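# Place a limp spare robot arm into the case

## Task

Carry the unpowered 5.7 kg spare arm, whose joints hang loose, from its desk into the open case on the other desk. It must finish at rest, sitting low enough that the lid could close (leave the lid open). No part of it may drop freely more than a few centimetres. The case must stay upright on its desk. Release the arm and move the robot away, and the robot must neither topple nor end up tilted.

## Robot and tools

ROBOT. A Rainbow Robotics RB-Y1 simulated in physics. It has a wheeled base with two drive wheels and two rear casters; the base is 0.66 m long and 0.58 m wide, with its front edge 0.10 m ahead of the drive axle. It cannot move sideways. A folding torso (its lower part, the leg, bends at ankle, knee and hip) carries two 7-joint arms, each ending in a two-pad gripper, plus a head that pans and tilts. Cameras: head_camera, left_wrist_camera, right_wrist_camera. Each arm is rated for 3 kg, so the 5.7 kg spare arm is more than one arm should carry. Its weight far ahead of the drive wheels can tip the robot forward, and nothing stops that. Objects may occasionally get a brief shove from outside.

FRAMES. Base frame: origin on the floor midway between the drive wheels, x forward, y left, z up. The reported chest, left_hand and right_hand are in this frame. A hand point is the spot between its finger pads; the fingers point along that hand's -z and close along its x. Printed hand positions can be off, more so at long reach. Odometry is the base frame at the scene start. base_odometry counts wheel turns only, so wheel slip looks like travel. Heading runs -3.142 to 3.142, positive to the left.

execute_actions. Arguments: "actions", a list holding one action or none (none just reports state and images), and optional "cameras" (list of names; omitted, null or ["all"] gives all, [] gives none). One action may contain:
- "base": exactly one of {"translate_m": d}, a straight drive of d metres relative to where the base is now, forward positive, -3 to 3; or {"rotate_rad": d}, an on-the-spot turn of d radians relative to the current heading, left (counter-clockwise seen from above) positive, -3.2 to 3.2. A move needing over 8.667 s at its top speed is refused.
- "joints": a map of joint name to absolute target (radians; grippers in metres of pad opening). Ranges: torso_squat_rad 0 to 1.2 (bigger lowers the level chest); torso_shift_rad -0.3 to 0.6 (positive pushes hips forward); torso_pitch_rad -0.2 to 1.4 (positive leans forward); torso_yaw_rad -1.5 to 1.5 (positive left). Shoulder_pitch -2.356 to 2.356 (0 hanging, negative swings forward and up); left_shoulder_roll_rad 0 to 3.141 and right_shoulder_roll_rad -3.141 to 0 (raising each arm outward); shoulder_yaw -2.094 to 2.094 (positive left on both sides); elbow -2.617 to 0.01 (0 straight, negative bends forward); forearm_roll -3.141 to 3.141; wrist_pitch -1.57 to 1.919 (negative tips hand forward); hand_roll -2.705 to 2.705; gripper_m 0 to 0.1; head_pan_rad -0.523 to 0.523 (positive left); head_tilt_rad -0.35 to 1.57 (positive looks down). Tolerance for done is ±0.02 rad, ±0.004 m for grippers. Torso extra limits: squat+shift <= 1.52; squat-shift+pitch <= 1.57; shift+0.5 pitch-0.4 squat <= 0.7; shift+0.3 pitch-0.5 squat <= 0.39; breaking one leaves the torso short with off_target.
- "speeds": caps for this action only: translate_m 0.05 to 0.4 m/s, rotate_rad 0.1 to 1.509 rad/s (defaults are the maxima).
- "min_time_s": 0.1 to 8, the shortest duration for every arm and head motion in the action.
Top joint rates: arm 1 rad/s (wrist-end joints 1.5), head 1.5, squat and pitch 0.3, shift 0.15, yaw 0.6, grippers 0.1 m/s. An action lasts at most 15 s. Parts start together and may finish at different times. A joint or base left out may still be driving toward its earlier target without any status saying so. Unknown keys or out-of-range numbers reject the call with no motion. If a result reports a stop, any later motion, wait or finished_scene calls in that same reply are skipped.

wait: "seconds" 0 to 10; commands nothing and returns state and images. zoom_image: "camera" and "region" [x0, y0, x1, y1] in pixels of that camera's latest full image, origin top-left, at most 504 by 504. read_manual: optional "section" ("licences"), text only. finished_scene: "scene" number; ends the scene for good and says whether the task succeeded, so the goal must already hold stably.

RESULTS. base_status and joint_status give each motion's outcome: done (for the base, wheels turned the full amount even if slipping); off_target (resting short, maybe still pushing); limit_stop_at_<name> (a built-in limit stopped it); contact_stop (torso or arm met firm resistance, or could not lift the load); time_out; stopped_with_arm (torso halted because an arm contact-stopped); limit_stop_at_own_body (guard halted an arm or torso just before hitting the robot itself; move them apart); limit_stop_at_motor_heat. After contact_stop, time_out, stopped_with_arm or a limit stop, the motion forgets its target and holds. A contact_stop, time_out or stopped_with_arm in one group (torso joints; left arm joints; right arm joints) halts the whole group. A stopped part may still press; back it off in a separate action, arms before torso. Exception: with one object in both hands, if the torso contact-stops immediately with nothing in the way, resend every joint of both arms (not the grippers) at its current joint_positions value, then retry the torso. "joint command not followed" plus a "cause:" line means an arm's targets were withheld by the self-collision check (the gripper still moves); those joints show not_followed and may be retried later. on_its_own lists what this call did not command; "held at" is a held target, not a position. MOTOR HOT warns at 65 °C; an OVER-TEMPERATURE FAULT at 80 °C brakes that arm and halts everything, after which targets must be resent. Holding loads heats motors, even while idle. A torque fault (contact torque reaching a joint's limit: shoulders 61.6, elbow 31.6, wrist-end joints 22 N m, held weight included) halts the robot for 10 s.

CAUTIONS. To grip, command an opening at least 0.005 m below the object's width; off_target is then normal. Never let the arms strike or squeeze each other, fingers included; the collision check ignores grippers and palms. The base keeps driving into furniture, and a bent leg can reach past the base front and shove the robot backward unseen by odometry. Avoid drops, slams, hard pushes, tipping the case, and letting the limp arm swing or fall.

Each tool is called after "Request:" in YAML: its name, and indented under it one key for each argument.

## Session

Request:
execute_actions:
  actions: []

Scene clock: 0.00 s.
base_odometry: x=+0.000 y=+0.000 heading=+0.000 (m, m, rad; odometry frame)
base_status: not commanded
joint_positions: torso_squat_rad=+0.350 torso_shift_rad=+0.001 torso_pitch_rad=+0.002 torso_yaw_rad=+0.001 left_shoulder_pitch_rad=-0.036 left_shoulder_roll_rad=+0.006 left_shoulder_yaw_rad=+0.036 left_elbow_rad=-0.282 left_forearm_roll_rad=-0.014 left_wrist_pitch_rad=-0.019 left_hand_roll_rad=-0.034 left_gripper_m=+0.100 right_shoulder_pitch_rad=-0.025 right_shoulder_roll_rad=-0.003 right_shoulder_yaw_rad=+0.025 right_elbow_rad=-0.214 right_forearm_roll_rad=-0.051 right_wrist_pitch_rad=-0.024 right_hand_roll_rad=-0.047 right_gripper_m=+0.100 head_pan_rad=+0.000 head_tilt_rad=+0.401
joint_status: not commanded
chest: x=-0.2268 y=-0.0001 z=+1.2476 quat_wxyz=(+1.000, +0.000, +0.001, +0.000) (m; base frame)
left_hand: x=-0.0616 y=+0.2276 z=+0.5818 quat_wxyz=(+0.986, +0.008, -0.166, -0.012) (m; base frame)
right_hand: x=-0.1003 y=-0.2188 z=+0.5735 quat_wxyz=(+0.991, +0.006, -0.130, -0.031) (m; base frame)
pictures: head_camera, left_wrist_camera, right_wrist_camera
Images, in order (width x height): head_camera 896x504, left_wrist_camera 644x364, right_wrist_camera 644x364.

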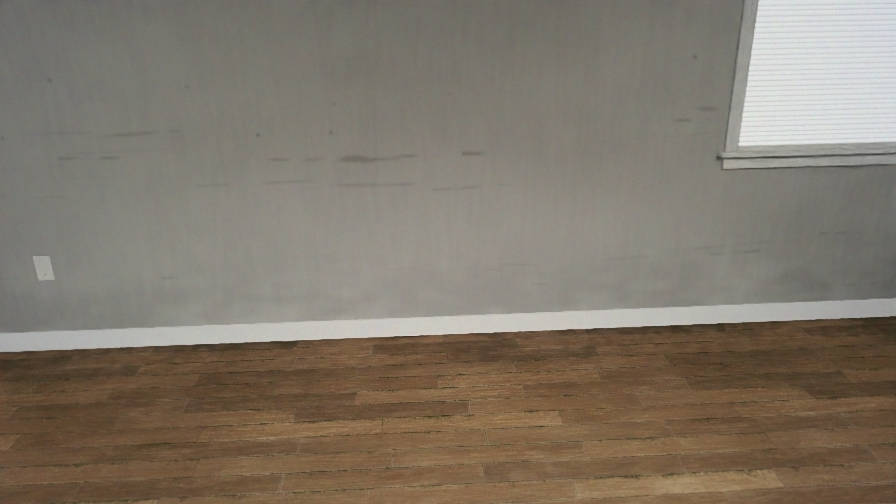

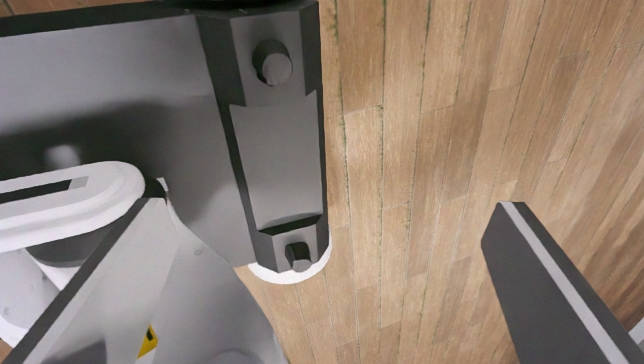

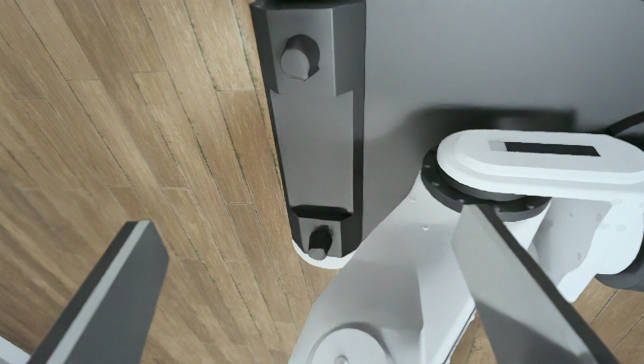

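Request:
execute_actions:
  actions:
    - {"joints":{"torso_yaw_rad":1.0,"head_pan_rad":0.52}}
  cameras: ["head_camera"]

Request:
execute_actions:
  actions:
    - {"joints":{"torso_yaw_rad":-1.0,"head_pan_rad":-0.52}}
  cameras: ["head_camera"]

Scene clock: 4.93 s.
base_odometry: x=+0.000 y=+0.000 heading=+0.000 (m, m, rad; odometry frame)
base_status: not commanded
joint_positions: torso_squat_rad=+0.350 torso_shift_rad=+0.001 torso_pitch_rad=+0.002 torso_yaw_rad=+0.793 left_shoulder_pitch_rad=-0.036 left_shoulder_roll_rad=+0.006 left_shoulder_yaw_rad=+0.036 left_elbow_rad=-0.282 left_forearm_roll_rad=-0.014 left_wrist_pitch_rad=-0.019 left_hand_roll_rad=-0.034 left_gripper_m=+0.100 right_shoulder_pitch_rad=-0.025 right_shoulder_roll_rad=-0.003 right_shoulder_yaw_rad=+0.025 right_elbow_rad=-0.214 right_forearm_roll_rad=-0.051 right_wrist_pitch_rad=-0.024 right_hand_roll_rad=-0.047 right_gripper_m=+0.100 head_pan_rad=+0.520 head_tilt_rad=+0.401
joint_status: torso_yaw_rad limit_stop_at_own_body (moved +0.793 of +0.999); the others done
on_its_own: torso_yaw_rad is held at +0.793, not at your +1.000, since a limit_stop_at_own_body
chest: x=-0.2268 y=-0.0001 z=+1.2476 quat_wxyz=(+0.922, +0.000, +0.001, +0.386) (m; base frame)
left_hand: x=-0.2738 y=+0.2779 z=+0.5820 quat_wxyz=(+0.914, +0.072, -0.149, +0.370) (m; base frame)
right_hand: x=+0.0173 y=-0.0627 z=+0.5733 quat_wxyz=(+0.926, +0.056, -0.117, +0.354) (m; base frame)
pictures: head_camera
Images, in order (width x height): head_camera 896x504.

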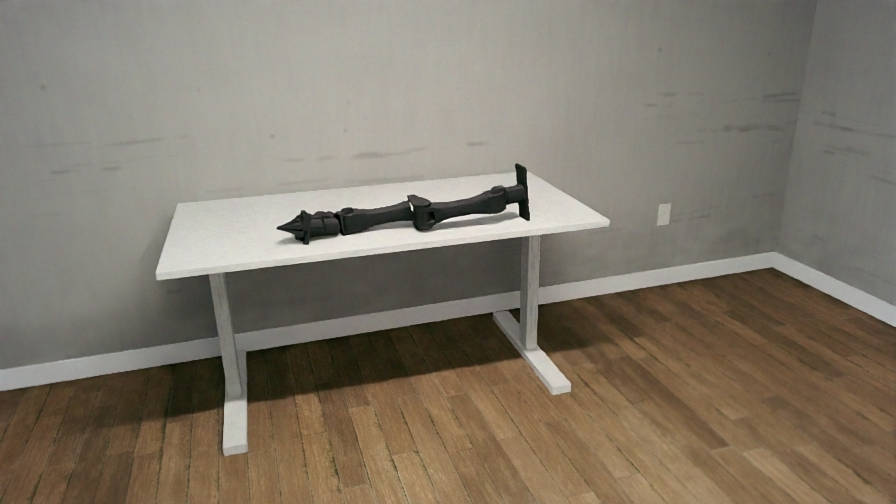

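not run: a stop came earlier in this reply.

Request:
zoom_image:
  camera: "head_camera"
  region: [260, 150, 560, 260]

Request:
execute_actions:
  actions:
    - {"joints":{"torso_yaw_rad":-0.75,"head_pan_rad":-0.52}}
  cameras: ["head_camera"]

Region (260, 150, 560, 260) of head_camera's 896x504 image, scaled by 1.680, with more detail than that image has; it fills the top 185 rows of this view, and the rest is white.

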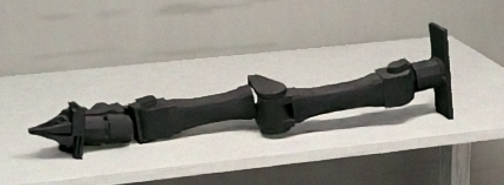

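Scene clock: 11.03 s.
base_odometry: x=+0.000 y=+0.000 heading=+0.000 (m, m, rad; odometry frame)
base_status: not commanded
joint_positions: torso_squat_rad=+0.350 torso_shift_rad=+0.001 torso_pitch_rad=+0.002 torso_yaw_rad=-0.750 left_shoulder_pitch_rad=-0.036 left_shoulder_roll_rad=+0.006 left_shoulder_yaw_rad=+0.036 left_elbow_rad=-0.282 left_forearm_roll_rad=-0.014 left_wrist_pitch_rad=-0.019 left_hand_roll_rad=-0.034 left_gripper_m=+0.100 right_shoulder_pitch_rad=-0.025 right_shoulder_roll_rad=-0.003 right_shoulder_yaw_rad=+0.025 right_elbow_rad=-0.214 right_forearm_roll_rad=-0.051 right_wrist_pitch_rad=-0.024 right_hand_roll_rad=-0.047 right_gripper_m=+0.100 head_pan_rad=-0.520 head_tilt_rad=+0.401
joint_status: all done
chest: x=-0.2268 y=-0.0001 z=+1.2476 quat_wxyz=(+0.930, -0.001, +0.001, -0.366) (m; base frame)
left_hand: x=+0.0493 y=+0.0529 z=+0.5817 quat_wxyz=(+0.913, -0.054, -0.158, -0.372) (m; base frame)
right_hand: x=-0.2836 y=-0.2470 z=+0.5738 quat_wxyz=(+0.911, -0.042, -0.123, -0.392) (m; base frame)
pictures: head_camera
Images, in order (width x height): head_camera 896x504.

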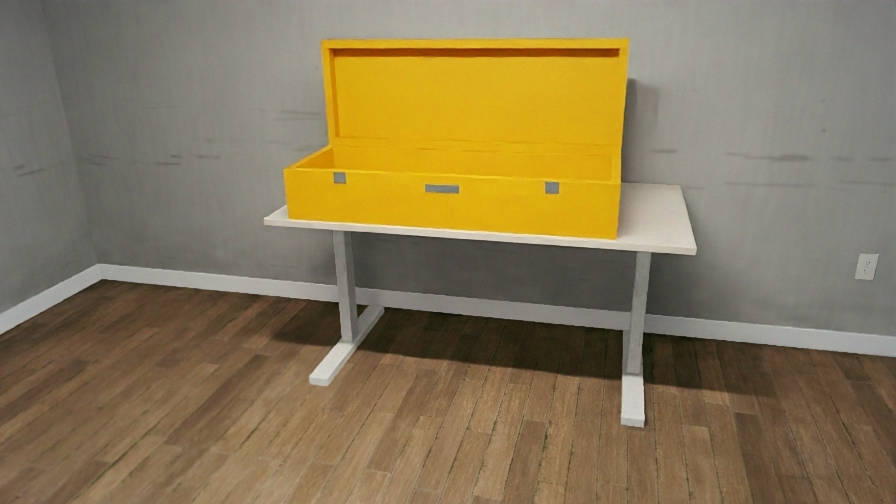

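Request:
execute_actions:
  actions:
    - {"base":{"translate_m":0.3},"joints":{"torso_yaw_rad":0,"head_pan_rad":0}}
  cameras: []

Request:
execute_actions:
  actions:
    - {"base":{"rotate_rad":1.62}}
  cameras: ["head_camera"]

Scene clock: 23.77 s.
base_odometry: x=+0.300 y=+0.000 heading=+0.000 (m, m, rad; odometry frame)
base_status: done
joint_positions: torso_squat_rad=+0.350 torso_shift_rad=+0.001 torso_pitch_rad=+0.002 torso_yaw_rad=+0.000 left_shoulder_pitch_rad=-0.036 left_shoulder_roll_rad=+0.006 left_shoulder_yaw_rad=+0.036 left_elbow_rad=-0.282 left_forearm_roll_rad=-0.014 left_wrist_pitch_rad=-0.019 left_hand_roll_rad=-0.034 left_gripper_m=+0.100 right_shoulder_pitch_rad=-0.025 right_shoulder_roll_rad=-0.003 right_shoulder_yaw_rad=+0.025 right_elbow_rad=-0.214 right_forearm_roll_rad=-0.051 right_wrist_pitch_rad=-0.024 right_hand_roll_rad=-0.047 right_gripper_m=+0.100 head_pan_rad=+0.000 head_tilt_rad=+0.401
joint_status: all done
chest: x=-0.2268 y=-0.0001 z=+1.2476 quat_wxyz=(+1.000, +0.000, +0.001, +0.000) (m; base frame)
left_hand: x=-0.0614 y=+0.2275 z=+0.5818 quat_wxyz=(+0.986, +0.008, -0.166, -0.012) (m; base frame)
right_hand: x=-0.1003 y=-0.2188 z=+0.5736 quat_wxyz=(+0.991, +0.006, -0.130, -0.031) (m; base frame)
pictures: none
No camera images: the call's "cameras" was empty. Leave "cameras" out to get every camera's image.

Scene clock: 27.70 s.
base_odometry: x=+0.300 y=+0.000 heading=+1.620 (m, m, rad; odometry frame)
base_status: done
joint_positions: torso_squat_rad=+0.350 torso_shift_rad=+0.001 torso_pitch_rad=+0.002 torso_yaw_rad=+0.000 left_shoulder_pitch_rad=-0.036 left_shoulder_roll_rad=+0.006 left_shoulder_yaw_rad=+0.036 left_elbow_rad=-0.282 left_forearm_roll_rad=-0.014 left_wrist_pitch_rad=-0.019 left_hand_roll_rad=-0.034 left_gripper_m=+0.100 right_shoulder_pitch_rad=-0.025 right_shoulder_roll_rad=-0.003 right_shoulder_yaw_rad=+0.025 right_elbow_rad=-0.214 right_forearm_roll_rad=-0.051 right_wrist_pitch_rad=-0.024 right_hand_roll_rad=-0.047 right_gripper_m=+0.100 head_pan_rad=+0.000 head_tilt_rad=+0.401
joint_status: not commanded
chest: x=-0.2269 y=-0.0001 z=+1.2476 quat_wxyz=(+1.000, +0.000, +0.001, +0.000) (m; base frame)
left_hand: x=-0.0614 y=+0.2275 z=+0.5818 quat_wxyz=(+0.986, +0.008, -0.166, -0.012) (m; base frame)
right_hand: x=-0.1004 y=-0.2188 z=+0.5735 quat_wxyz=(+0.991, +0.006, -0.130, -0.031) (m; base frame)
pictures: head_camera
Images, in order (width x height): head_camera 896x504.

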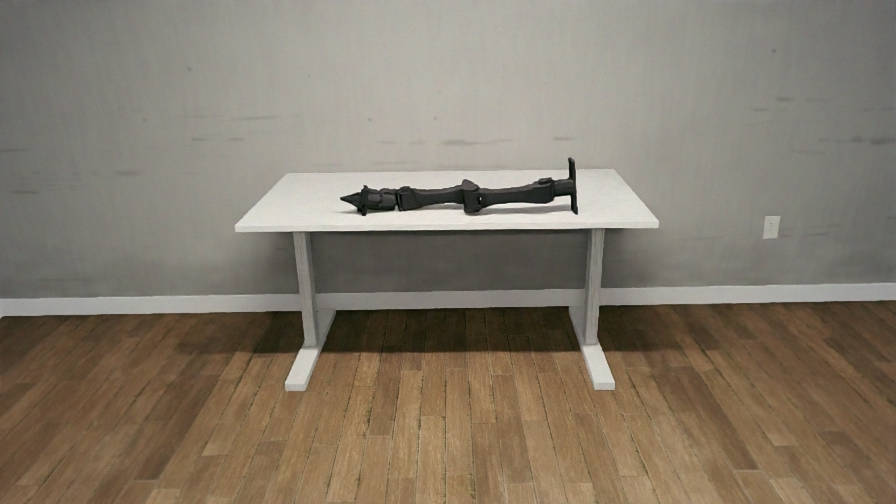

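Request:
execute_actions:
  actions:
    - {"base":{"translate_m":1.2},"joints":{"head_tilt_rad":0.401,"left_shoulder_pitch_rad":-0.3,"left_shoulder_roll_rad":0.015,"left_shoulder_yaw_rad":0.101,"left_elbow_rad":-1.5,"left_forearm_roll_rad":0,"left_wrist_pitch_rad":1.78,"left_hand_roll_rad":0,"right_shoulder_pitch_rad":-0.3,"right_shoulder_roll_rad":-0.015,"right_shoulder_yaw_rad":-0.101,"right_elbow_rad":-1.5,"right_forearm_roll_rad":0,"right_wrist_pitch_rad":1.78,"right_hand_roll_rad":0}}
  cameras: ["head_camera"]

Scene clock: 54.13 s.
base_odometry: x=+0.241 y=+1.198 heading=+1.620 (m, m, rad; odometry frame)
base_status: done
joint_positions: torso_squat_rad=+0.350 torso_shift_rad=+0.001 torso_pitch_rad=+0.002 torso_yaw_rad=+0.000 left_shoulder_pitch_rad=-0.300 left_shoulder_roll_rad=+0.015 left_shoulder_yaw_rad=+0.101 left_elbow_rad=-1.500 left_forearm_roll_rad=+0.000 left_wrist_pitch_rad=+1.780 left_hand_roll_rad=+0.000 left_gripper_m=+0.100 right_shoulder_pitch_rad=-0.300 right_shoulder_roll_rad=-0.015 right_shoulder_yaw_rad=-0.101 right_elbow_rad=-1.500 right_forearm_roll_rad=+0.000 right_wrist_pitch_rad=+1.780 right_hand_roll_rad=+0.000 right_gripper_m=+0.100 head_pan_rad=+0.000 head_tilt_rad=+0.401
joint_status: all done
chest: x=-0.2268 y=-0.0001 z=+1.2476 quat_wxyz=(+1.000, +0.000, +0.001, +0.000) (m; base frame)
left_hand: x=+0.1370 y=+0.2198 z=+0.8637 quat_wxyz=(+1.000, +0.000, -0.001, +0.000) (m; base frame)
right_hand: x=+0.1369 y=-0.2203 z=+0.8638 quat_wxyz=(+1.000, +0.000, -0.001, +0.000) (m; base frame)
pictures: head_camera
Images, in order (width x height): head_camera 896x504.

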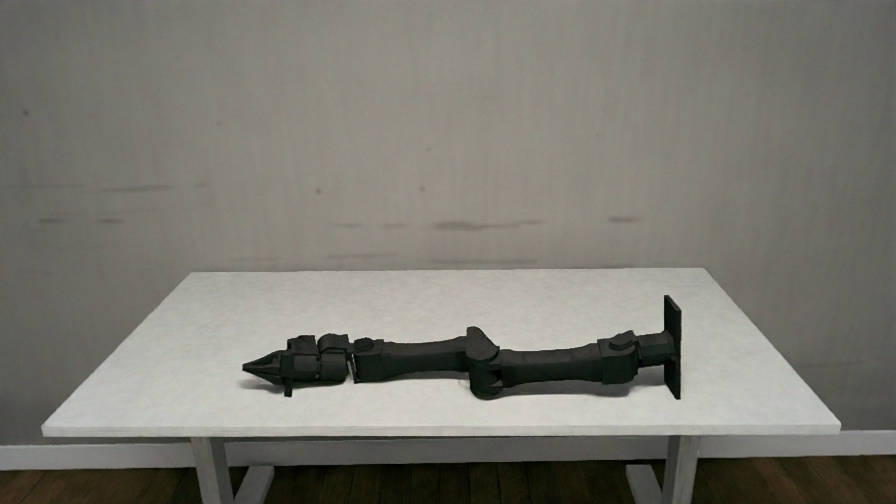

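Request:
execute_actions:
  actions:
    - {"base":{"translate_m":0.6},"joints":{"head_tilt_rad":0.95}}

Scene clock: 63.27 s.
base_odometry: x=+0.211 y=+1.798 heading=+1.621 (m, m, rad; odometry frame)
base_status: done
joint_positions: torso_squat_rad=+0.350 torso_shift_rad=+0.001 torso_pitch_rad=+0.002 torso_yaw_rad=+0.000 left_shoulder_pitch_rad=-0.300 left_shoulder_roll_rad=+0.015 left_shoulder_yaw_rad=+0.101 left_elbow_rad=-1.500 left_forearm_roll_rad=+0.000 left_wrist_pitch_rad=+1.780 left_hand_roll_rad=+0.000 left_gripper_m=+0.100 right_shoulder_pitch_rad=-0.300 right_shoulder_roll_rad=-0.015 right_shoulder_yaw_rad=-0.101 right_elbow_rad=-1.500 right_forearm_roll_rad=+0.000 right_wrist_pitch_rad=+1.780 right_hand_roll_rad=+0.000 right_gripper_m=+0.100 head_pan_rad=+0.000 head_tilt_rad=+0.950
joint_status: all done
chest: x=-0.2268 y=-0.0001 z=+1.2476 quat_wxyz=(+1.000, +0.000, +0.001, +0.000) (m; base frame)
left_hand: x=+0.1370 y=+0.2198 z=+0.8637 quat_wxyz=(+1.000, +0.000, -0.001, +0.000) (m; base frame)
right_hand: x=+0.1369 y=-0.2203 z=+0.8638 quat_wxyz=(+1.000, +0.000, -0.001, +0.000) (m; base frame)
pictures: head_camera, left_wrist_camera, right_wrist_camera
Images, in order (width x height): head_camera 896x504, left_wrist_camera 644x364, right_wrist_camera 644x364.

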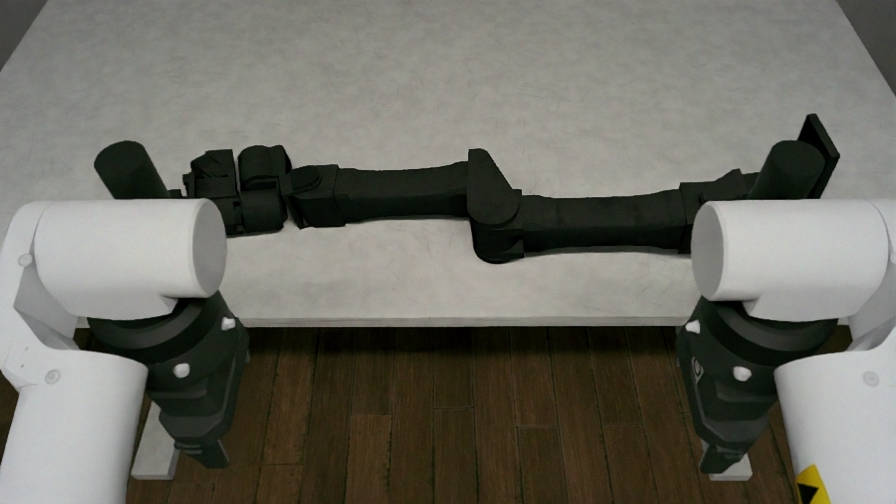

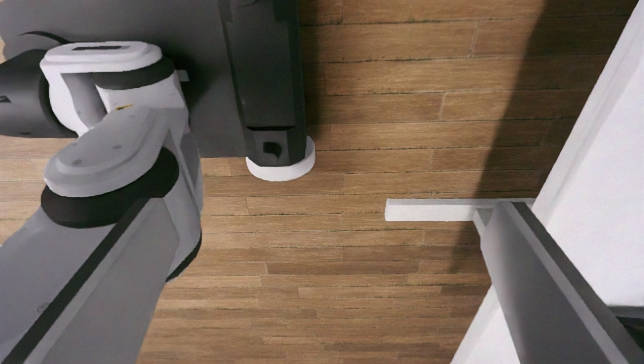

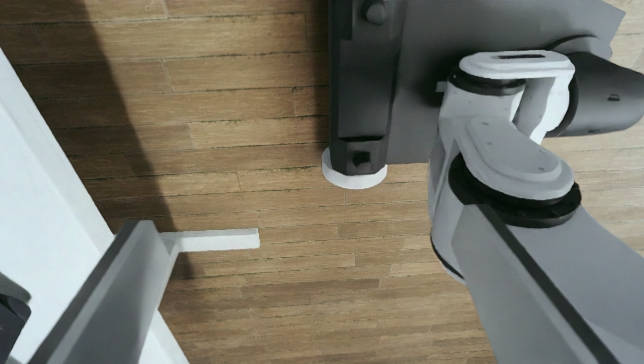

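Request:
zoom_image:
  camera: "head_camera"
  region: [160, 130, 400, 260]

Region (160, 130, 400, 260) of head_camera's 896x504 image, scaled by 2.100, with more detail than that image has; it fills the top 273 rows of this view, and the rest is white.

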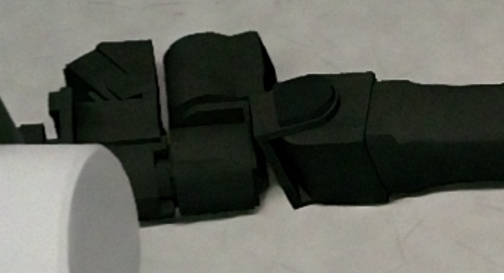

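Request:
execute_actions:
  actions:
    - {"base":{"translate_m":0.17},"joints":{"head_tilt_rad":1.05,"left_shoulder_pitch_rad":-0.93,"left_shoulder_roll_rad":0.135,"left_shoulder_yaw_rad":0.278,"left_elbow_rad":-0.82,"left_wrist_pitch_rad":1.72,"right_shoulder_pitch_rad":-0.93,"right_shoulder_roll_rad":-0.135,"right_shoulder_yaw_rad":-0.278,"right_elbow_rad":-0.82,"right_wrist_pitch_rad":1.72}}

Scene clock: 128.30 s.
base_odometry: x=+0.202 y=+1.968 heading=+1.621 (m, m, rad; odometry frame)
base_status: done
joint_positions: torso_squat_rad=+0.350 torso_shift_rad=+0.001 torso_pitch_rad=+0.002 torso_yaw_rad=+0.000 left_shoulder_pitch_rad=-0.930 left_shoulder_roll_rad=+0.135 left_shoulder_yaw_rad=+0.278 left_elbow_rad=-0.820 left_forearm_roll_rad=+0.000 left_wrist_pitch_rad=+1.720 left_hand_roll_rad=+0.000 left_gripper_m=+0.100 right_shoulder_pitch_rad=-0.930 right_shoulder_roll_rad=-0.135 right_shoulder_yaw_rad=-0.278 right_elbow_rad=-0.820 right_forearm_roll_rad=+0.000 right_wrist_pitch_rad=+1.720 right_hand_roll_rad=+0.000 right_gripper_m=+0.100 head_pan_rad=+0.000 head_tilt_rad=+1.050
joint_status: all done
chest: x=-0.2268 y=-0.0001 z=+1.2476 quat_wxyz=(+1.000, +0.000, +0.001, +0.000) (m; base frame)
left_hand: x=+0.2662 y=+0.2198 z=+0.9565 quat_wxyz=(+1.000, +0.000, +0.000, +0.000) (m; base frame)
right_hand: x=+0.2660 y=-0.2202 z=+0.9564 quat_wxyz=(+1.000, +0.000, +0.001, +0.000) (m; base frame)
pictures: head_camera, left_wrist_camera, right_wrist_camera
Images, in order (width x height): head_camera 896x504, left_wrist_camera 644x364, right_wrist_camera 644x364.

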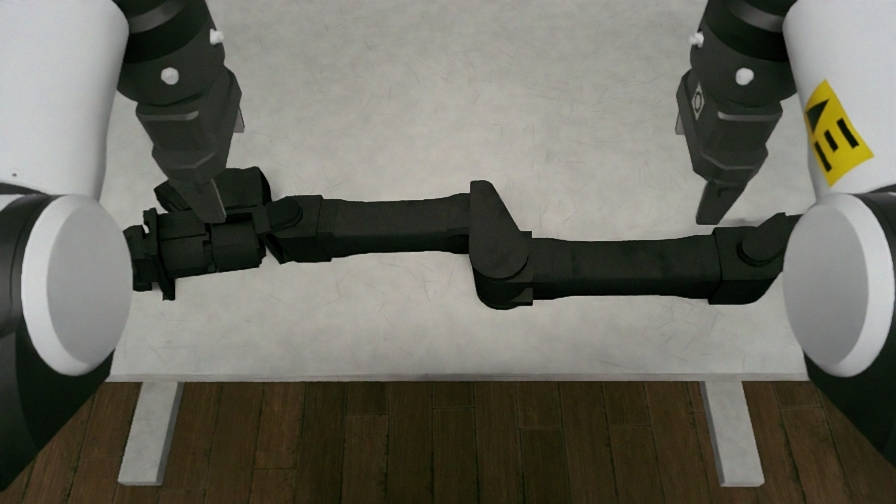

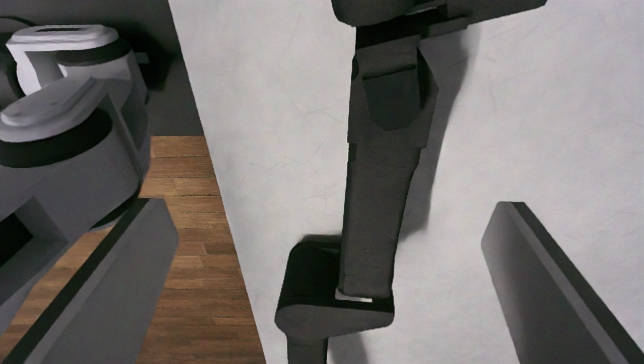

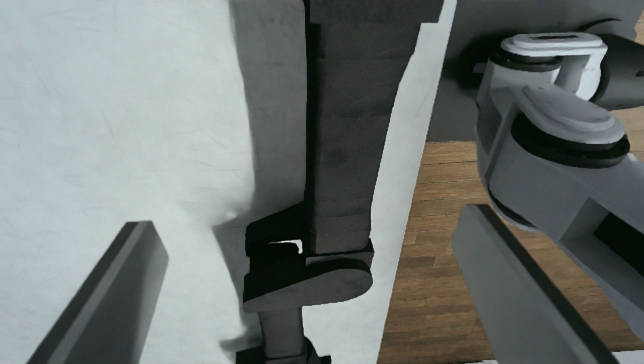

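Request:
execute_actions:
  actions:
    - {"base":{"rotate_rad":-0.16},"joints":{"torso_squat_rad":0.55,"head_pan_rad":0.1,"left_shoulder_pitch_rad":-0.891,"left_shoulder_roll_rad":0.25,"left_shoulder_yaw_rad":0.368,"left_hand_roll_rad":0.105,"right_elbow_rad":-0.95,"right_wrist_pitch_rad":1.85,"right_hand_roll_rad":0.16}}

Scene clock: 149.33 s.
base_odometry: x=+0.202 y=+1.968 heading=+1.462 (m, m, rad; odometry frame)
base_status: done
joint_positions: torso_squat_rad=+0.550 torso_shift_rad=+0.001 torso_pitch_rad=+0.001 torso_yaw_rad=+0.000 left_shoulder_pitch_rad=-0.891 left_shoulder_roll_rad=+0.250 left_shoulder_yaw_rad=+0.368 left_elbow_rad=-0.820 left_forearm_roll_rad=+0.000 left_wrist_pitch_rad=+1.720 left_hand_roll_rad=+0.105 left_gripper_m=+0.100 right_shoulder_pitch_rad=-0.930 right_shoulder_roll_rad=-0.135 right_shoulder_yaw_rad=-0.278 right_elbow_rad=-0.950 right_forearm_roll_rad=+0.000 right_wrist_pitch_rad=+1.850 right_hand_roll_rad=+0.160 right_gripper_m=+0.100 head_pan_rad=+0.100 head_tilt_rad=+1.050
joint_status: all done
chest: x=-0.2269 y=-0.0001 z=+1.1867 quat_wxyz=(+1.000, +0.000, +0.001, +0.000) (m; base frame)
left_hand: x=+0.2601 y=+0.2960 z=+0.8956 quat_wxyz=(+0.992, +0.000, +0.000, +0.129) (m; base frame)
right_hand: x=+0.2627 y=-0.2203 z=+0.9289 quat_wxyz=(+0.997, +0.000, +0.001, +0.080) (m; base frame)
pictures: head_camera, left_wrist_camera, right_wrist_camera
Images, in order (width x height): head_camera 896x504, left_wrist_camera 644x364, right_wrist_camera 644x364.

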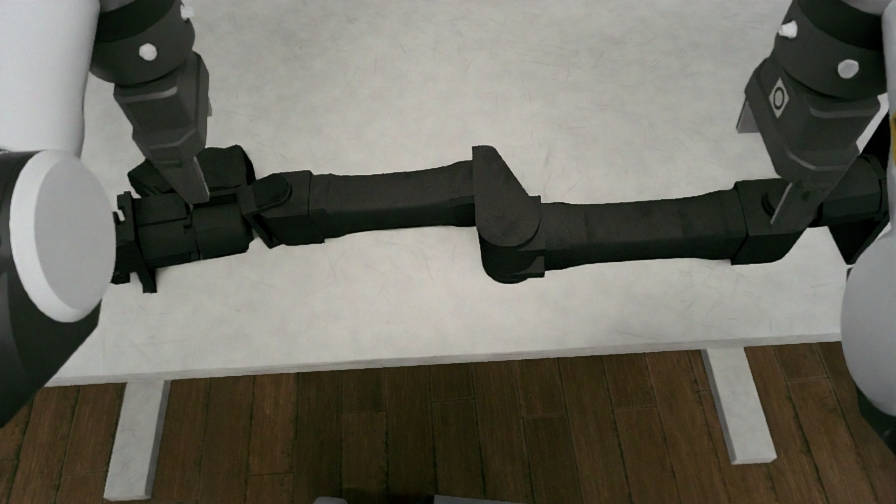

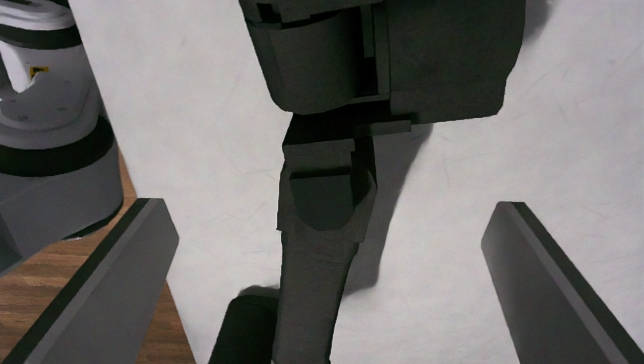

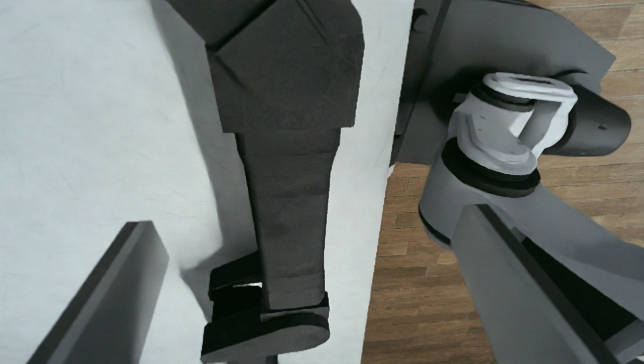

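Request:
execute_actions:
  actions:
    - {"base":{"translate_m":-0.017},"joints":{"torso_squat_rad":0.845,"torso_yaw_rad":-0.06,"head_tilt_rad":0.85,"left_shoulder_pitch_rad":-1.208,"left_shoulder_roll_rad":0.187,"left_shoulder_yaw_rad":0.312,"left_elbow_rad":-0.723,"left_wrist_pitch_rad":1.9,"left_hand_roll_rad":0.245,"right_shoulder_pitch_rad":-1.341,"right_shoulder_roll_rad":-0.148,"right_shoulder_yaw_rad":-0.309,"right_elbow_rad":-0.611,"right_wrist_pitch_rad":1.9,"right_hand_roll_rad":0.104}}

Scene clock: 184.40 s.
base_odometry: x=+0.200 y=+1.951 heading=+1.462 (m, m, rad; odometry frame)
base_status: done
joint_positions: torso_squat_rad=+0.845 torso_shift_rad=+0.001 torso_pitch_rad=+0.001 torso_yaw_rad=-0.060 left_shoulder_pitch_rad=-1.208 left_shoulder_roll_rad=+0.187 left_shoulder_yaw_rad=+0.312 left_elbow_rad=-0.723 left_forearm_roll_rad=+0.000 left_wrist_pitch_rad=+1.900 left_hand_roll_rad=+0.245 left_gripper_m=+0.100 right_shoulder_pitch_rad=-1.341 right_shoulder_roll_rad=-0.148 right_shoulder_yaw_rad=-0.309 right_elbow_rad=-0.611 right_forearm_roll_rad=+0.000 right_wrist_pitch_rad=+1.900 right_hand_roll_rad=+0.104 right_gripper_m=+0.100 head_pan_rad=+0.100 head_tilt_rad=+0.850
joint_status: all done
chest: x=-0.2271 y=+0.0000 z=+1.0545 quat_wxyz=(+1.000, +0.000, +0.001, -0.030) (m; base frame)
left_hand: x=+0.3026 y=+0.1705 z=+0.8792 quat_wxyz=(+0.997, +0.000, +0.001, +0.075) (m; base frame)
right_hand: x=+0.2847 y=-0.1900 z=+0.9096 quat_wxyz=(+0.997, +0.000, +0.001, +0.080) (m; base frame)
pictures: head_camera, left_wrist_camera, right_wrist_camera
Images, in order (width x height): head_camera 896x504, left_wrist_camera 644x364, right_wrist_camera 644x364.

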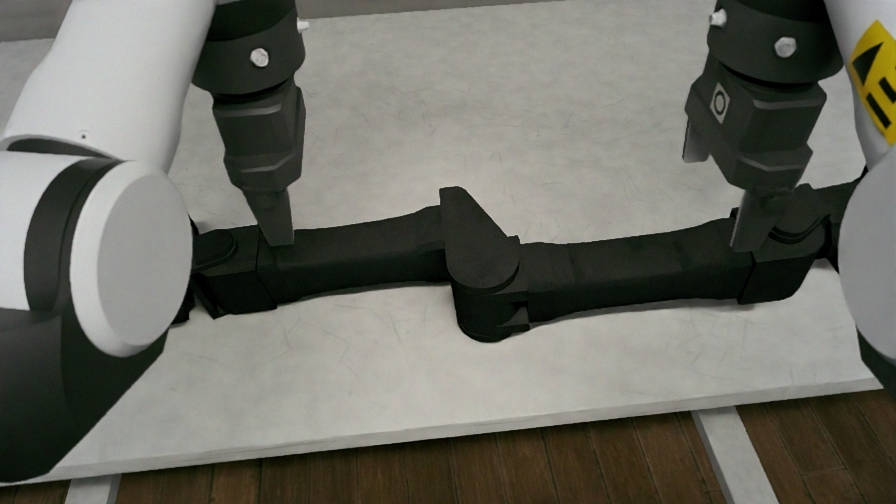

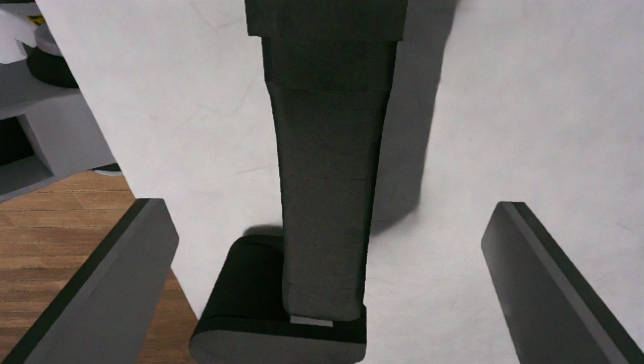

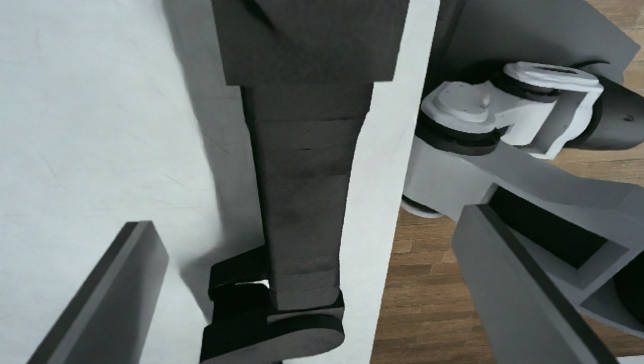

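Request:
execute_actions:
  actions:
    - {"joints":{"torso_squat_rad":0.936}}

Scene clock: 187.07 s.
base_odometry: x=+0.200 y=+1.951 heading=+1.462 (m, m, rad; odometry frame)
base_status: not commanded
joint_positions: torso_squat_rad=+0.936 torso_shift_rad=+0.001 torso_pitch_rad=+0.001 torso_yaw_rad=-0.060 left_shoulder_pitch_rad=-1.208 left_shoulder_roll_rad=+0.187 left_shoulder_yaw_rad=+0.312 left_elbow_rad=-0.723 left_forearm_roll_rad=+0.000 left_wrist_pitch_rad=+1.900 left_hand_roll_rad=+0.245 left_gripper_m=+0.100 right_shoulder_pitch_rad=-1.341 right_shoulder_roll_rad=-0.148 right_shoulder_yaw_rad=-0.309 right_elbow_rad=-0.611 right_forearm_roll_rad=+0.000 right_wrist_pitch_rad=+1.900 right_hand_roll_rad=+0.104 right_gripper_m=+0.100 head_pan_rad=+0.100 head_tilt_rad=+0.850
joint_status: all done
chest: x=-0.2271 y=+0.0000 z=+1.0050 quat_wxyz=(+1.000, +0.000, +0.001, -0.030) (m; base frame)
left_hand: x=+0.3025 y=+0.1705 z=+0.8297 quat_wxyz=(+0.997, +0.000, +0.001, +0.075) (m; base frame)
right_hand: x=+0.2846 y=-0.1900 z=+0.8601 quat_wxyz=(+0.997, +0.000, +0.001, +0.080) (m; base frame)
pictures: head_camera, left_wrist_camera, right_wrist_camera
Images, in order (width x height): head_camera 896x504, left_wrist_camera 644x364, right_wrist_camera 644x364.

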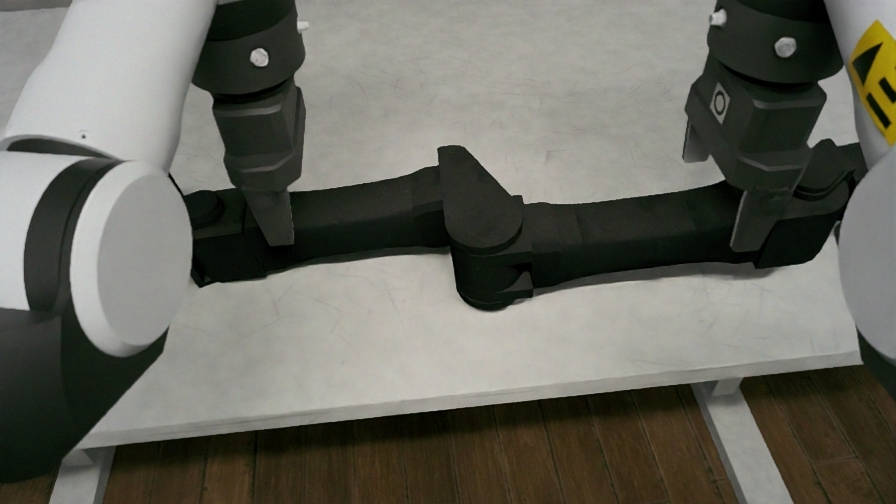

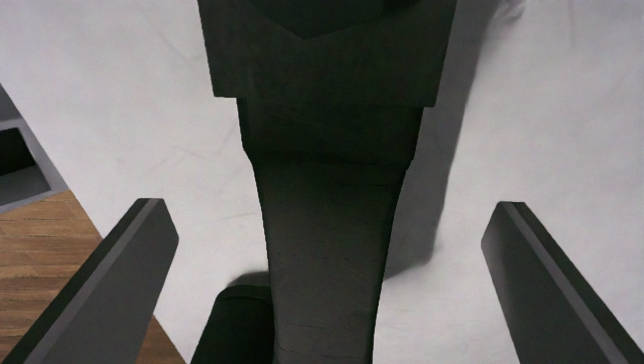

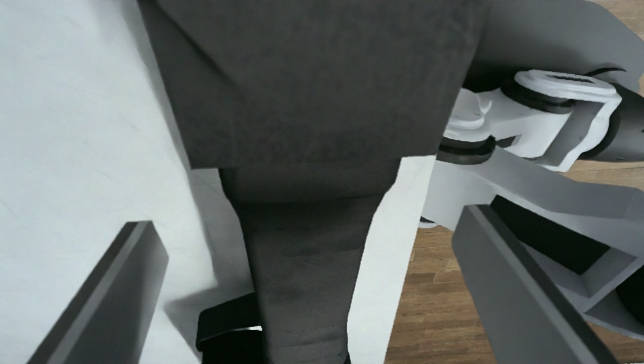

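Request:
execute_actions:
  actions:
    - {"joints":{"torso_squat_rad":1.009,"left_gripper_m":0.07,"right_gripper_m":0.085}}

Scene clock: 192.73 s.
base_odometry: x=+0.200 y=+1.951 heading=+1.462 (m, m, rad; odometry frame)
base_status: not commanded
joint_positions: torso_squat_rad=+1.009 torso_shift_rad=+0.001 torso_pitch_rad=+0.001 torso_yaw_rad=-0.060 left_shoulder_pitch_rad=-1.208 left_shoulder_roll_rad=+0.187 left_shoulder_yaw_rad=+0.312 left_elbow_rad=-0.723 left_forearm_roll_rad=+0.000 left_wrist_pitch_rad=+1.900 left_hand_roll_rad=+0.245 left_gripper_m=+0.070 right_shoulder_pitch_rad=-1.341 right_shoulder_roll_rad=-0.148 right_shoulder_yaw_rad=-0.309 right_elbow_rad=-0.611 right_forearm_roll_rad=+0.000 right_wrist_pitch_rad=+1.900 right_hand_roll_rad=+0.104 right_gripper_m=+0.085 head_pan_rad=+0.100 head_tilt_rad=+0.850
joint_status: all done
chest: x=-0.2271 y=+0.0000 z=+0.9628 quat_wxyz=(+1.000, +0.000, +0.001, -0.030) (m; base frame)
left_hand: x=+0.3025 y=+0.1706 z=+0.7874 quat_wxyz=(+0.997, +0.000, +0.001, +0.075) (m; base frame)
right_hand: x=+0.2846 y=-0.1900 z=+0.8179 quat_wxyz=(+0.997, +0.000, +0.001, +0.080) (m; base frame)
pictures: head_camera, left_wrist_camera, right_wrist_camera
Images, in order (width x height): head_camera 896x504, left_wrist_camera 644x364, right_wrist_camera 644x364.

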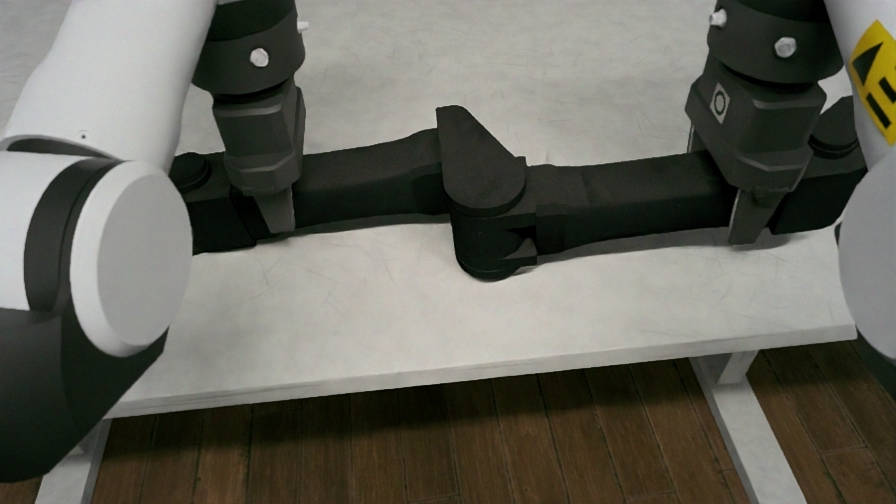

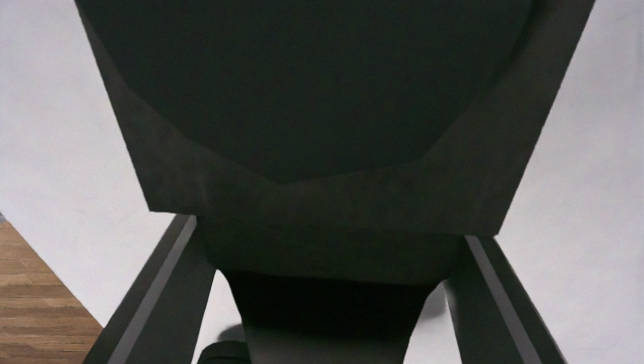

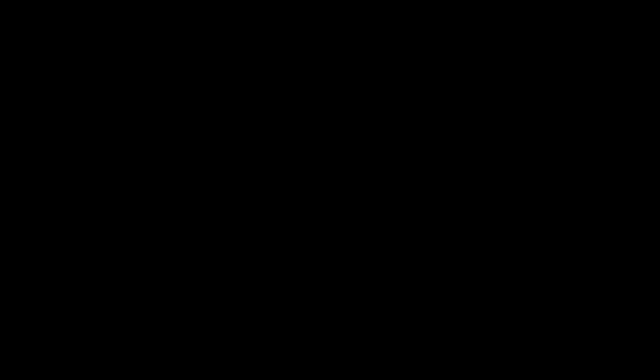

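Close the grippers.

Request:
execute_actions:
  actions:
    - {"joints":{"left_gripper_m":0.02,"right_gripper_m":0.02,"head_pan_rad":0.4}}
  cameras: ["head_camera"]

Scene clock: 195.57 s.
base_odometry: x=+0.200 y=+1.951 heading=+1.462 (m, m, rad; odometry frame)
base_status: not commanded
joint_positions: torso_squat_rad=+1.009 torso_shift_rad=+0.001 torso_pitch_rad=+0.002 torso_yaw_rad=-0.060 left_shoulder_pitch_rad=-1.208 left_shoulder_roll_rad=+0.187 left_shoulder_yaw_rad=+0.312 left_elbow_rad=-0.723 left_forearm_roll_rad=+0.000 left_wrist_pitch_rad=+1.900 left_hand_roll_rad=+0.245 left_gripper_m=+0.055 right_shoulder_pitch_rad=-1.341 right_shoulder_roll_rad=-0.148 right_shoulder_yaw_rad=-0.309 right_elbow_rad=-0.611 right_forearm_roll_rad=+0.000 right_wrist_pitch_rad=+1.900 right_hand_roll_rad=+0.104 right_gripper_m=+0.056 head_pan_rad=+0.400 head_tilt_rad=+0.850
joint_status: left_gripper_m off_target (ended at +0.055, target +0.020); right_gripper_m off_target (ended at +0.056, target +0.020); the others done
chest: x=-0.2271 y=+0.0000 z=+0.9628 quat_wxyz=(+1.000, +0.000, +0.001, -0.030) (m; base frame)
left_hand: x=+0.3025 y=+0.1706 z=+0.7875 quat_wxyz=(+0.997, +0.000, +0.001, +0.075) (m; base frame)
right_hand: x=+0.2847 y=-0.1899 z=+0.8180 quat_wxyz=(+0.997, +0.000, +0.001, +0.080) (m; base frame)
pictures: head_camera
Images, in order (width x height): head_camera 896x504.

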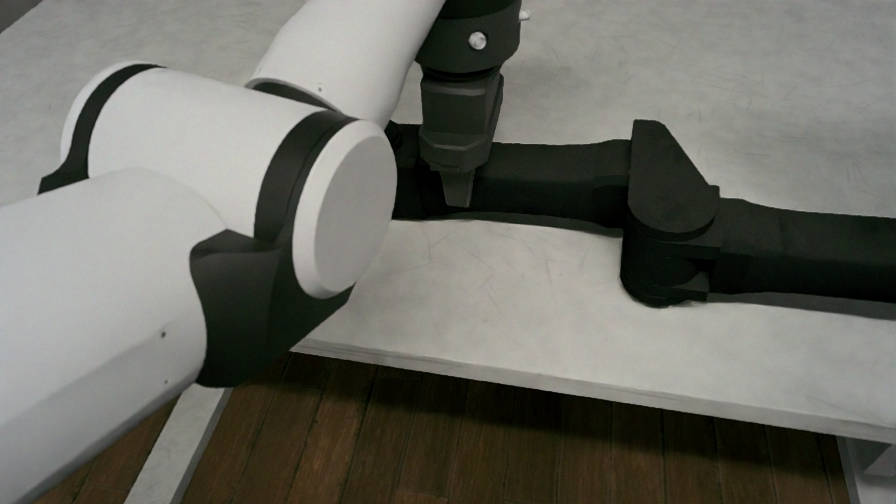

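Request:
execute_actions:
  actions:
    - {"joints":{"torso_squat_rad":0.96,"head_pan_rad":0.1}}
  cameras: ["head_camera"]

Scene clock: 198.90 s.
base_odometry: x=+0.200 y=+1.951 heading=+1.462 (m, m, rad; odometry frame)
base_status: not commanded
joint_positions: torso_squat_rad=+0.960 torso_shift_rad=+0.002 torso_pitch_rad=+0.003 torso_yaw_rad=-0.060 left_shoulder_pitch_rad=-1.205 left_shoulder_roll_rad=+0.186 left_shoulder_yaw_rad=+0.312 left_elbow_rad=-0.721 left_forearm_roll_rad=+0.000 left_wrist_pitch_rad=+1.900 left_hand_roll_rad=+0.245 left_gripper_m=+0.055 right_shoulder_pitch_rad=-1.338 right_shoulder_roll_rad=-0.147 right_shoulder_yaw_rad=-0.309 right_elbow_rad=-0.610 right_forearm_roll_rad=+0.000 right_wrist_pitch_rad=+1.900 right_hand_roll_rad=+0.104 right_gripper_m=+0.056 head_pan_rad=+0.100 head_tilt_rad=+0.850
joint_status: all done
chest: x=-0.2264 y=+0.0000 z=+0.9915 quat_wxyz=(+1.000, +0.000, +0.002, -0.030) (m; base frame)
left_hand: x=+0.3017 y=+0.1704 z=+0.8132 quat_wxyz=(+0.997, +0.000, +0.004, +0.075) (m; base frame)
right_hand: x=+0.2843 y=-0.1901 z=+0.8440 quat_wxyz=(+0.997, +0.000, +0.004, +0.080) (m; base frame)
pictures: head_camera
Images, in order (width x height): head_camera 896x504.

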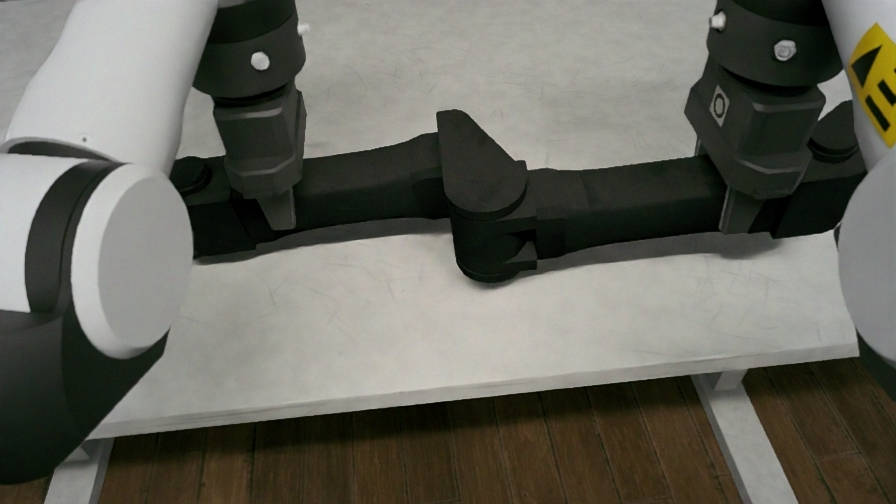

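Lifted and balanced. Continue.

Request:
execute_actions:
  actions:
    - {"joints":{"torso_squat_rad":0.85}}
  cameras: []

Request:
execute_actions:
  actions:
    - {"joints":{"torso_squat_rad":0.7}}
  cameras: ["head_camera"]

Scene clock: 202.30 s.
base_odometry: x=+0.200 y=+1.951 heading=+1.462 (m, m, rad; odometry frame)
base_status: not commanded
joint_positions: torso_squat_rad=+0.850 torso_shift_rad=+0.002 torso_pitch_rad=+0.003 torso_yaw_rad=-0.060 left_shoulder_pitch_rad=-1.205 left_shoulder_roll_rad=+0.186 left_shoulder_yaw_rad=+0.312 left_elbow_rad=-0.721 left_forearm_roll_rad=+0.000 left_wrist_pitch_rad=+1.900 left_hand_roll_rad=+0.245 left_gripper_m=+0.055 right_shoulder_pitch_rad=-1.338 right_shoulder_roll_rad=-0.147 right_shoulder_yaw_rad=-0.309 right_elbow_rad=-0.610 right_forearm_roll_rad=+0.000 right_wrist_pitch_rad=+1.900 right_hand_roll_rad=+0.104 right_gripper_m=+0.056 head_pan_rad=+0.100 head_tilt_rad=+0.850
joint_status: all done
chest: x=-0.2263 y=+0.0000 z=+1.0520 quat_wxyz=(+1.000, +0.000, +0.002, -0.030) (m; base frame)
left_hand: x=+0.3017 y=+0.1704 z=+0.8733 quat_wxyz=(+0.997, +0.000, +0.005, +0.075) (m; base frame)
right_hand: x=+0.2844 y=-0.1901 z=+0.9045 quat_wxyz=(+0.997, +0.000, +0.004, +0.080) (m; base frame)
pictures: none
No camera images: the call's "cameras" was empty. Leave "cameras" out to get every camera's image.

Scene clock: 203.57 s.
base_odometry: x=+0.200 y=+1.951 heading=+1.462 (m, m, rad; odometry frame)
base_status: not commanded
joint_positions: torso_squat_rad=+0.700 torso_shift_rad=+0.002 torso_pitch_rad=+0.003 torso_yaw_rad=-0.060 left_shoulder_pitch_rad=-1.204 left_shoulder_roll_rad=+0.185 left_shoulder_yaw_rad=+0.312 left_elbow_rad=-0.721 left_forearm_roll_rad=+0.000 left_wrist_pitch_rad=+1.900 left_hand_roll_rad=+0.245 left_gripper_m=+0.055 right_shoulder_pitch_rad=-1.338 right_shoulder_roll_rad=-0.147 right_shoulder_yaw_rad=-0.309 right_elbow_rad=-0.610 right_forearm_roll_rad=+0.000 right_wrist_pitch_rad=+1.900 right_hand_roll_rad=+0.104 right_gripper_m=+0.056 head_pan_rad=+0.100 head_tilt_rad=+0.850
joint_status: all done
chest: x=-0.2261 y=-0.0001 z=+1.1254 quat_wxyz=(+1.000, +0.000, +0.002, -0.030) (m; base frame)
left_hand: x=+0.3017 y=+0.1704 z=+0.9463 quat_wxyz=(+0.997, +0.000, +0.005, +0.075) (m; base frame)
right_hand: x=+0.2846 y=-0.1901 z=+0.9779 quat_wxyz=(+0.997, +0.000, +0.004, +0.080) (m; base frame)
pictures: head_camera
Images, in order (width x height): head_camera 896x504.

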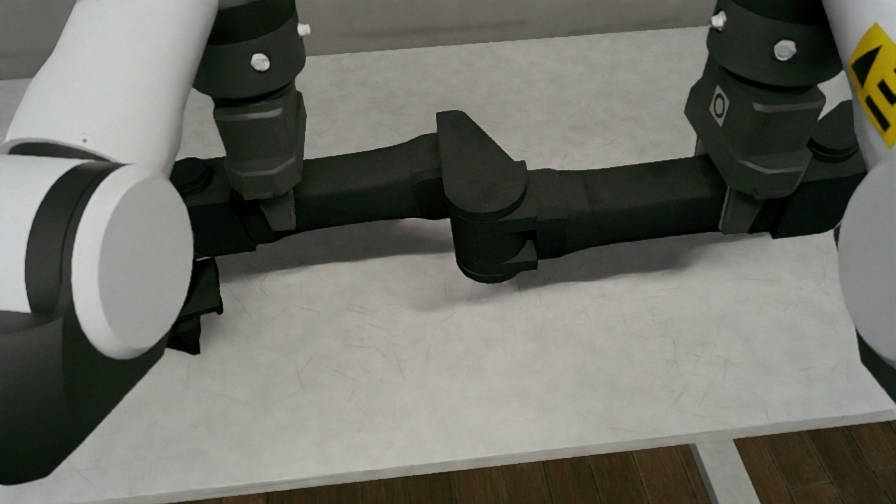

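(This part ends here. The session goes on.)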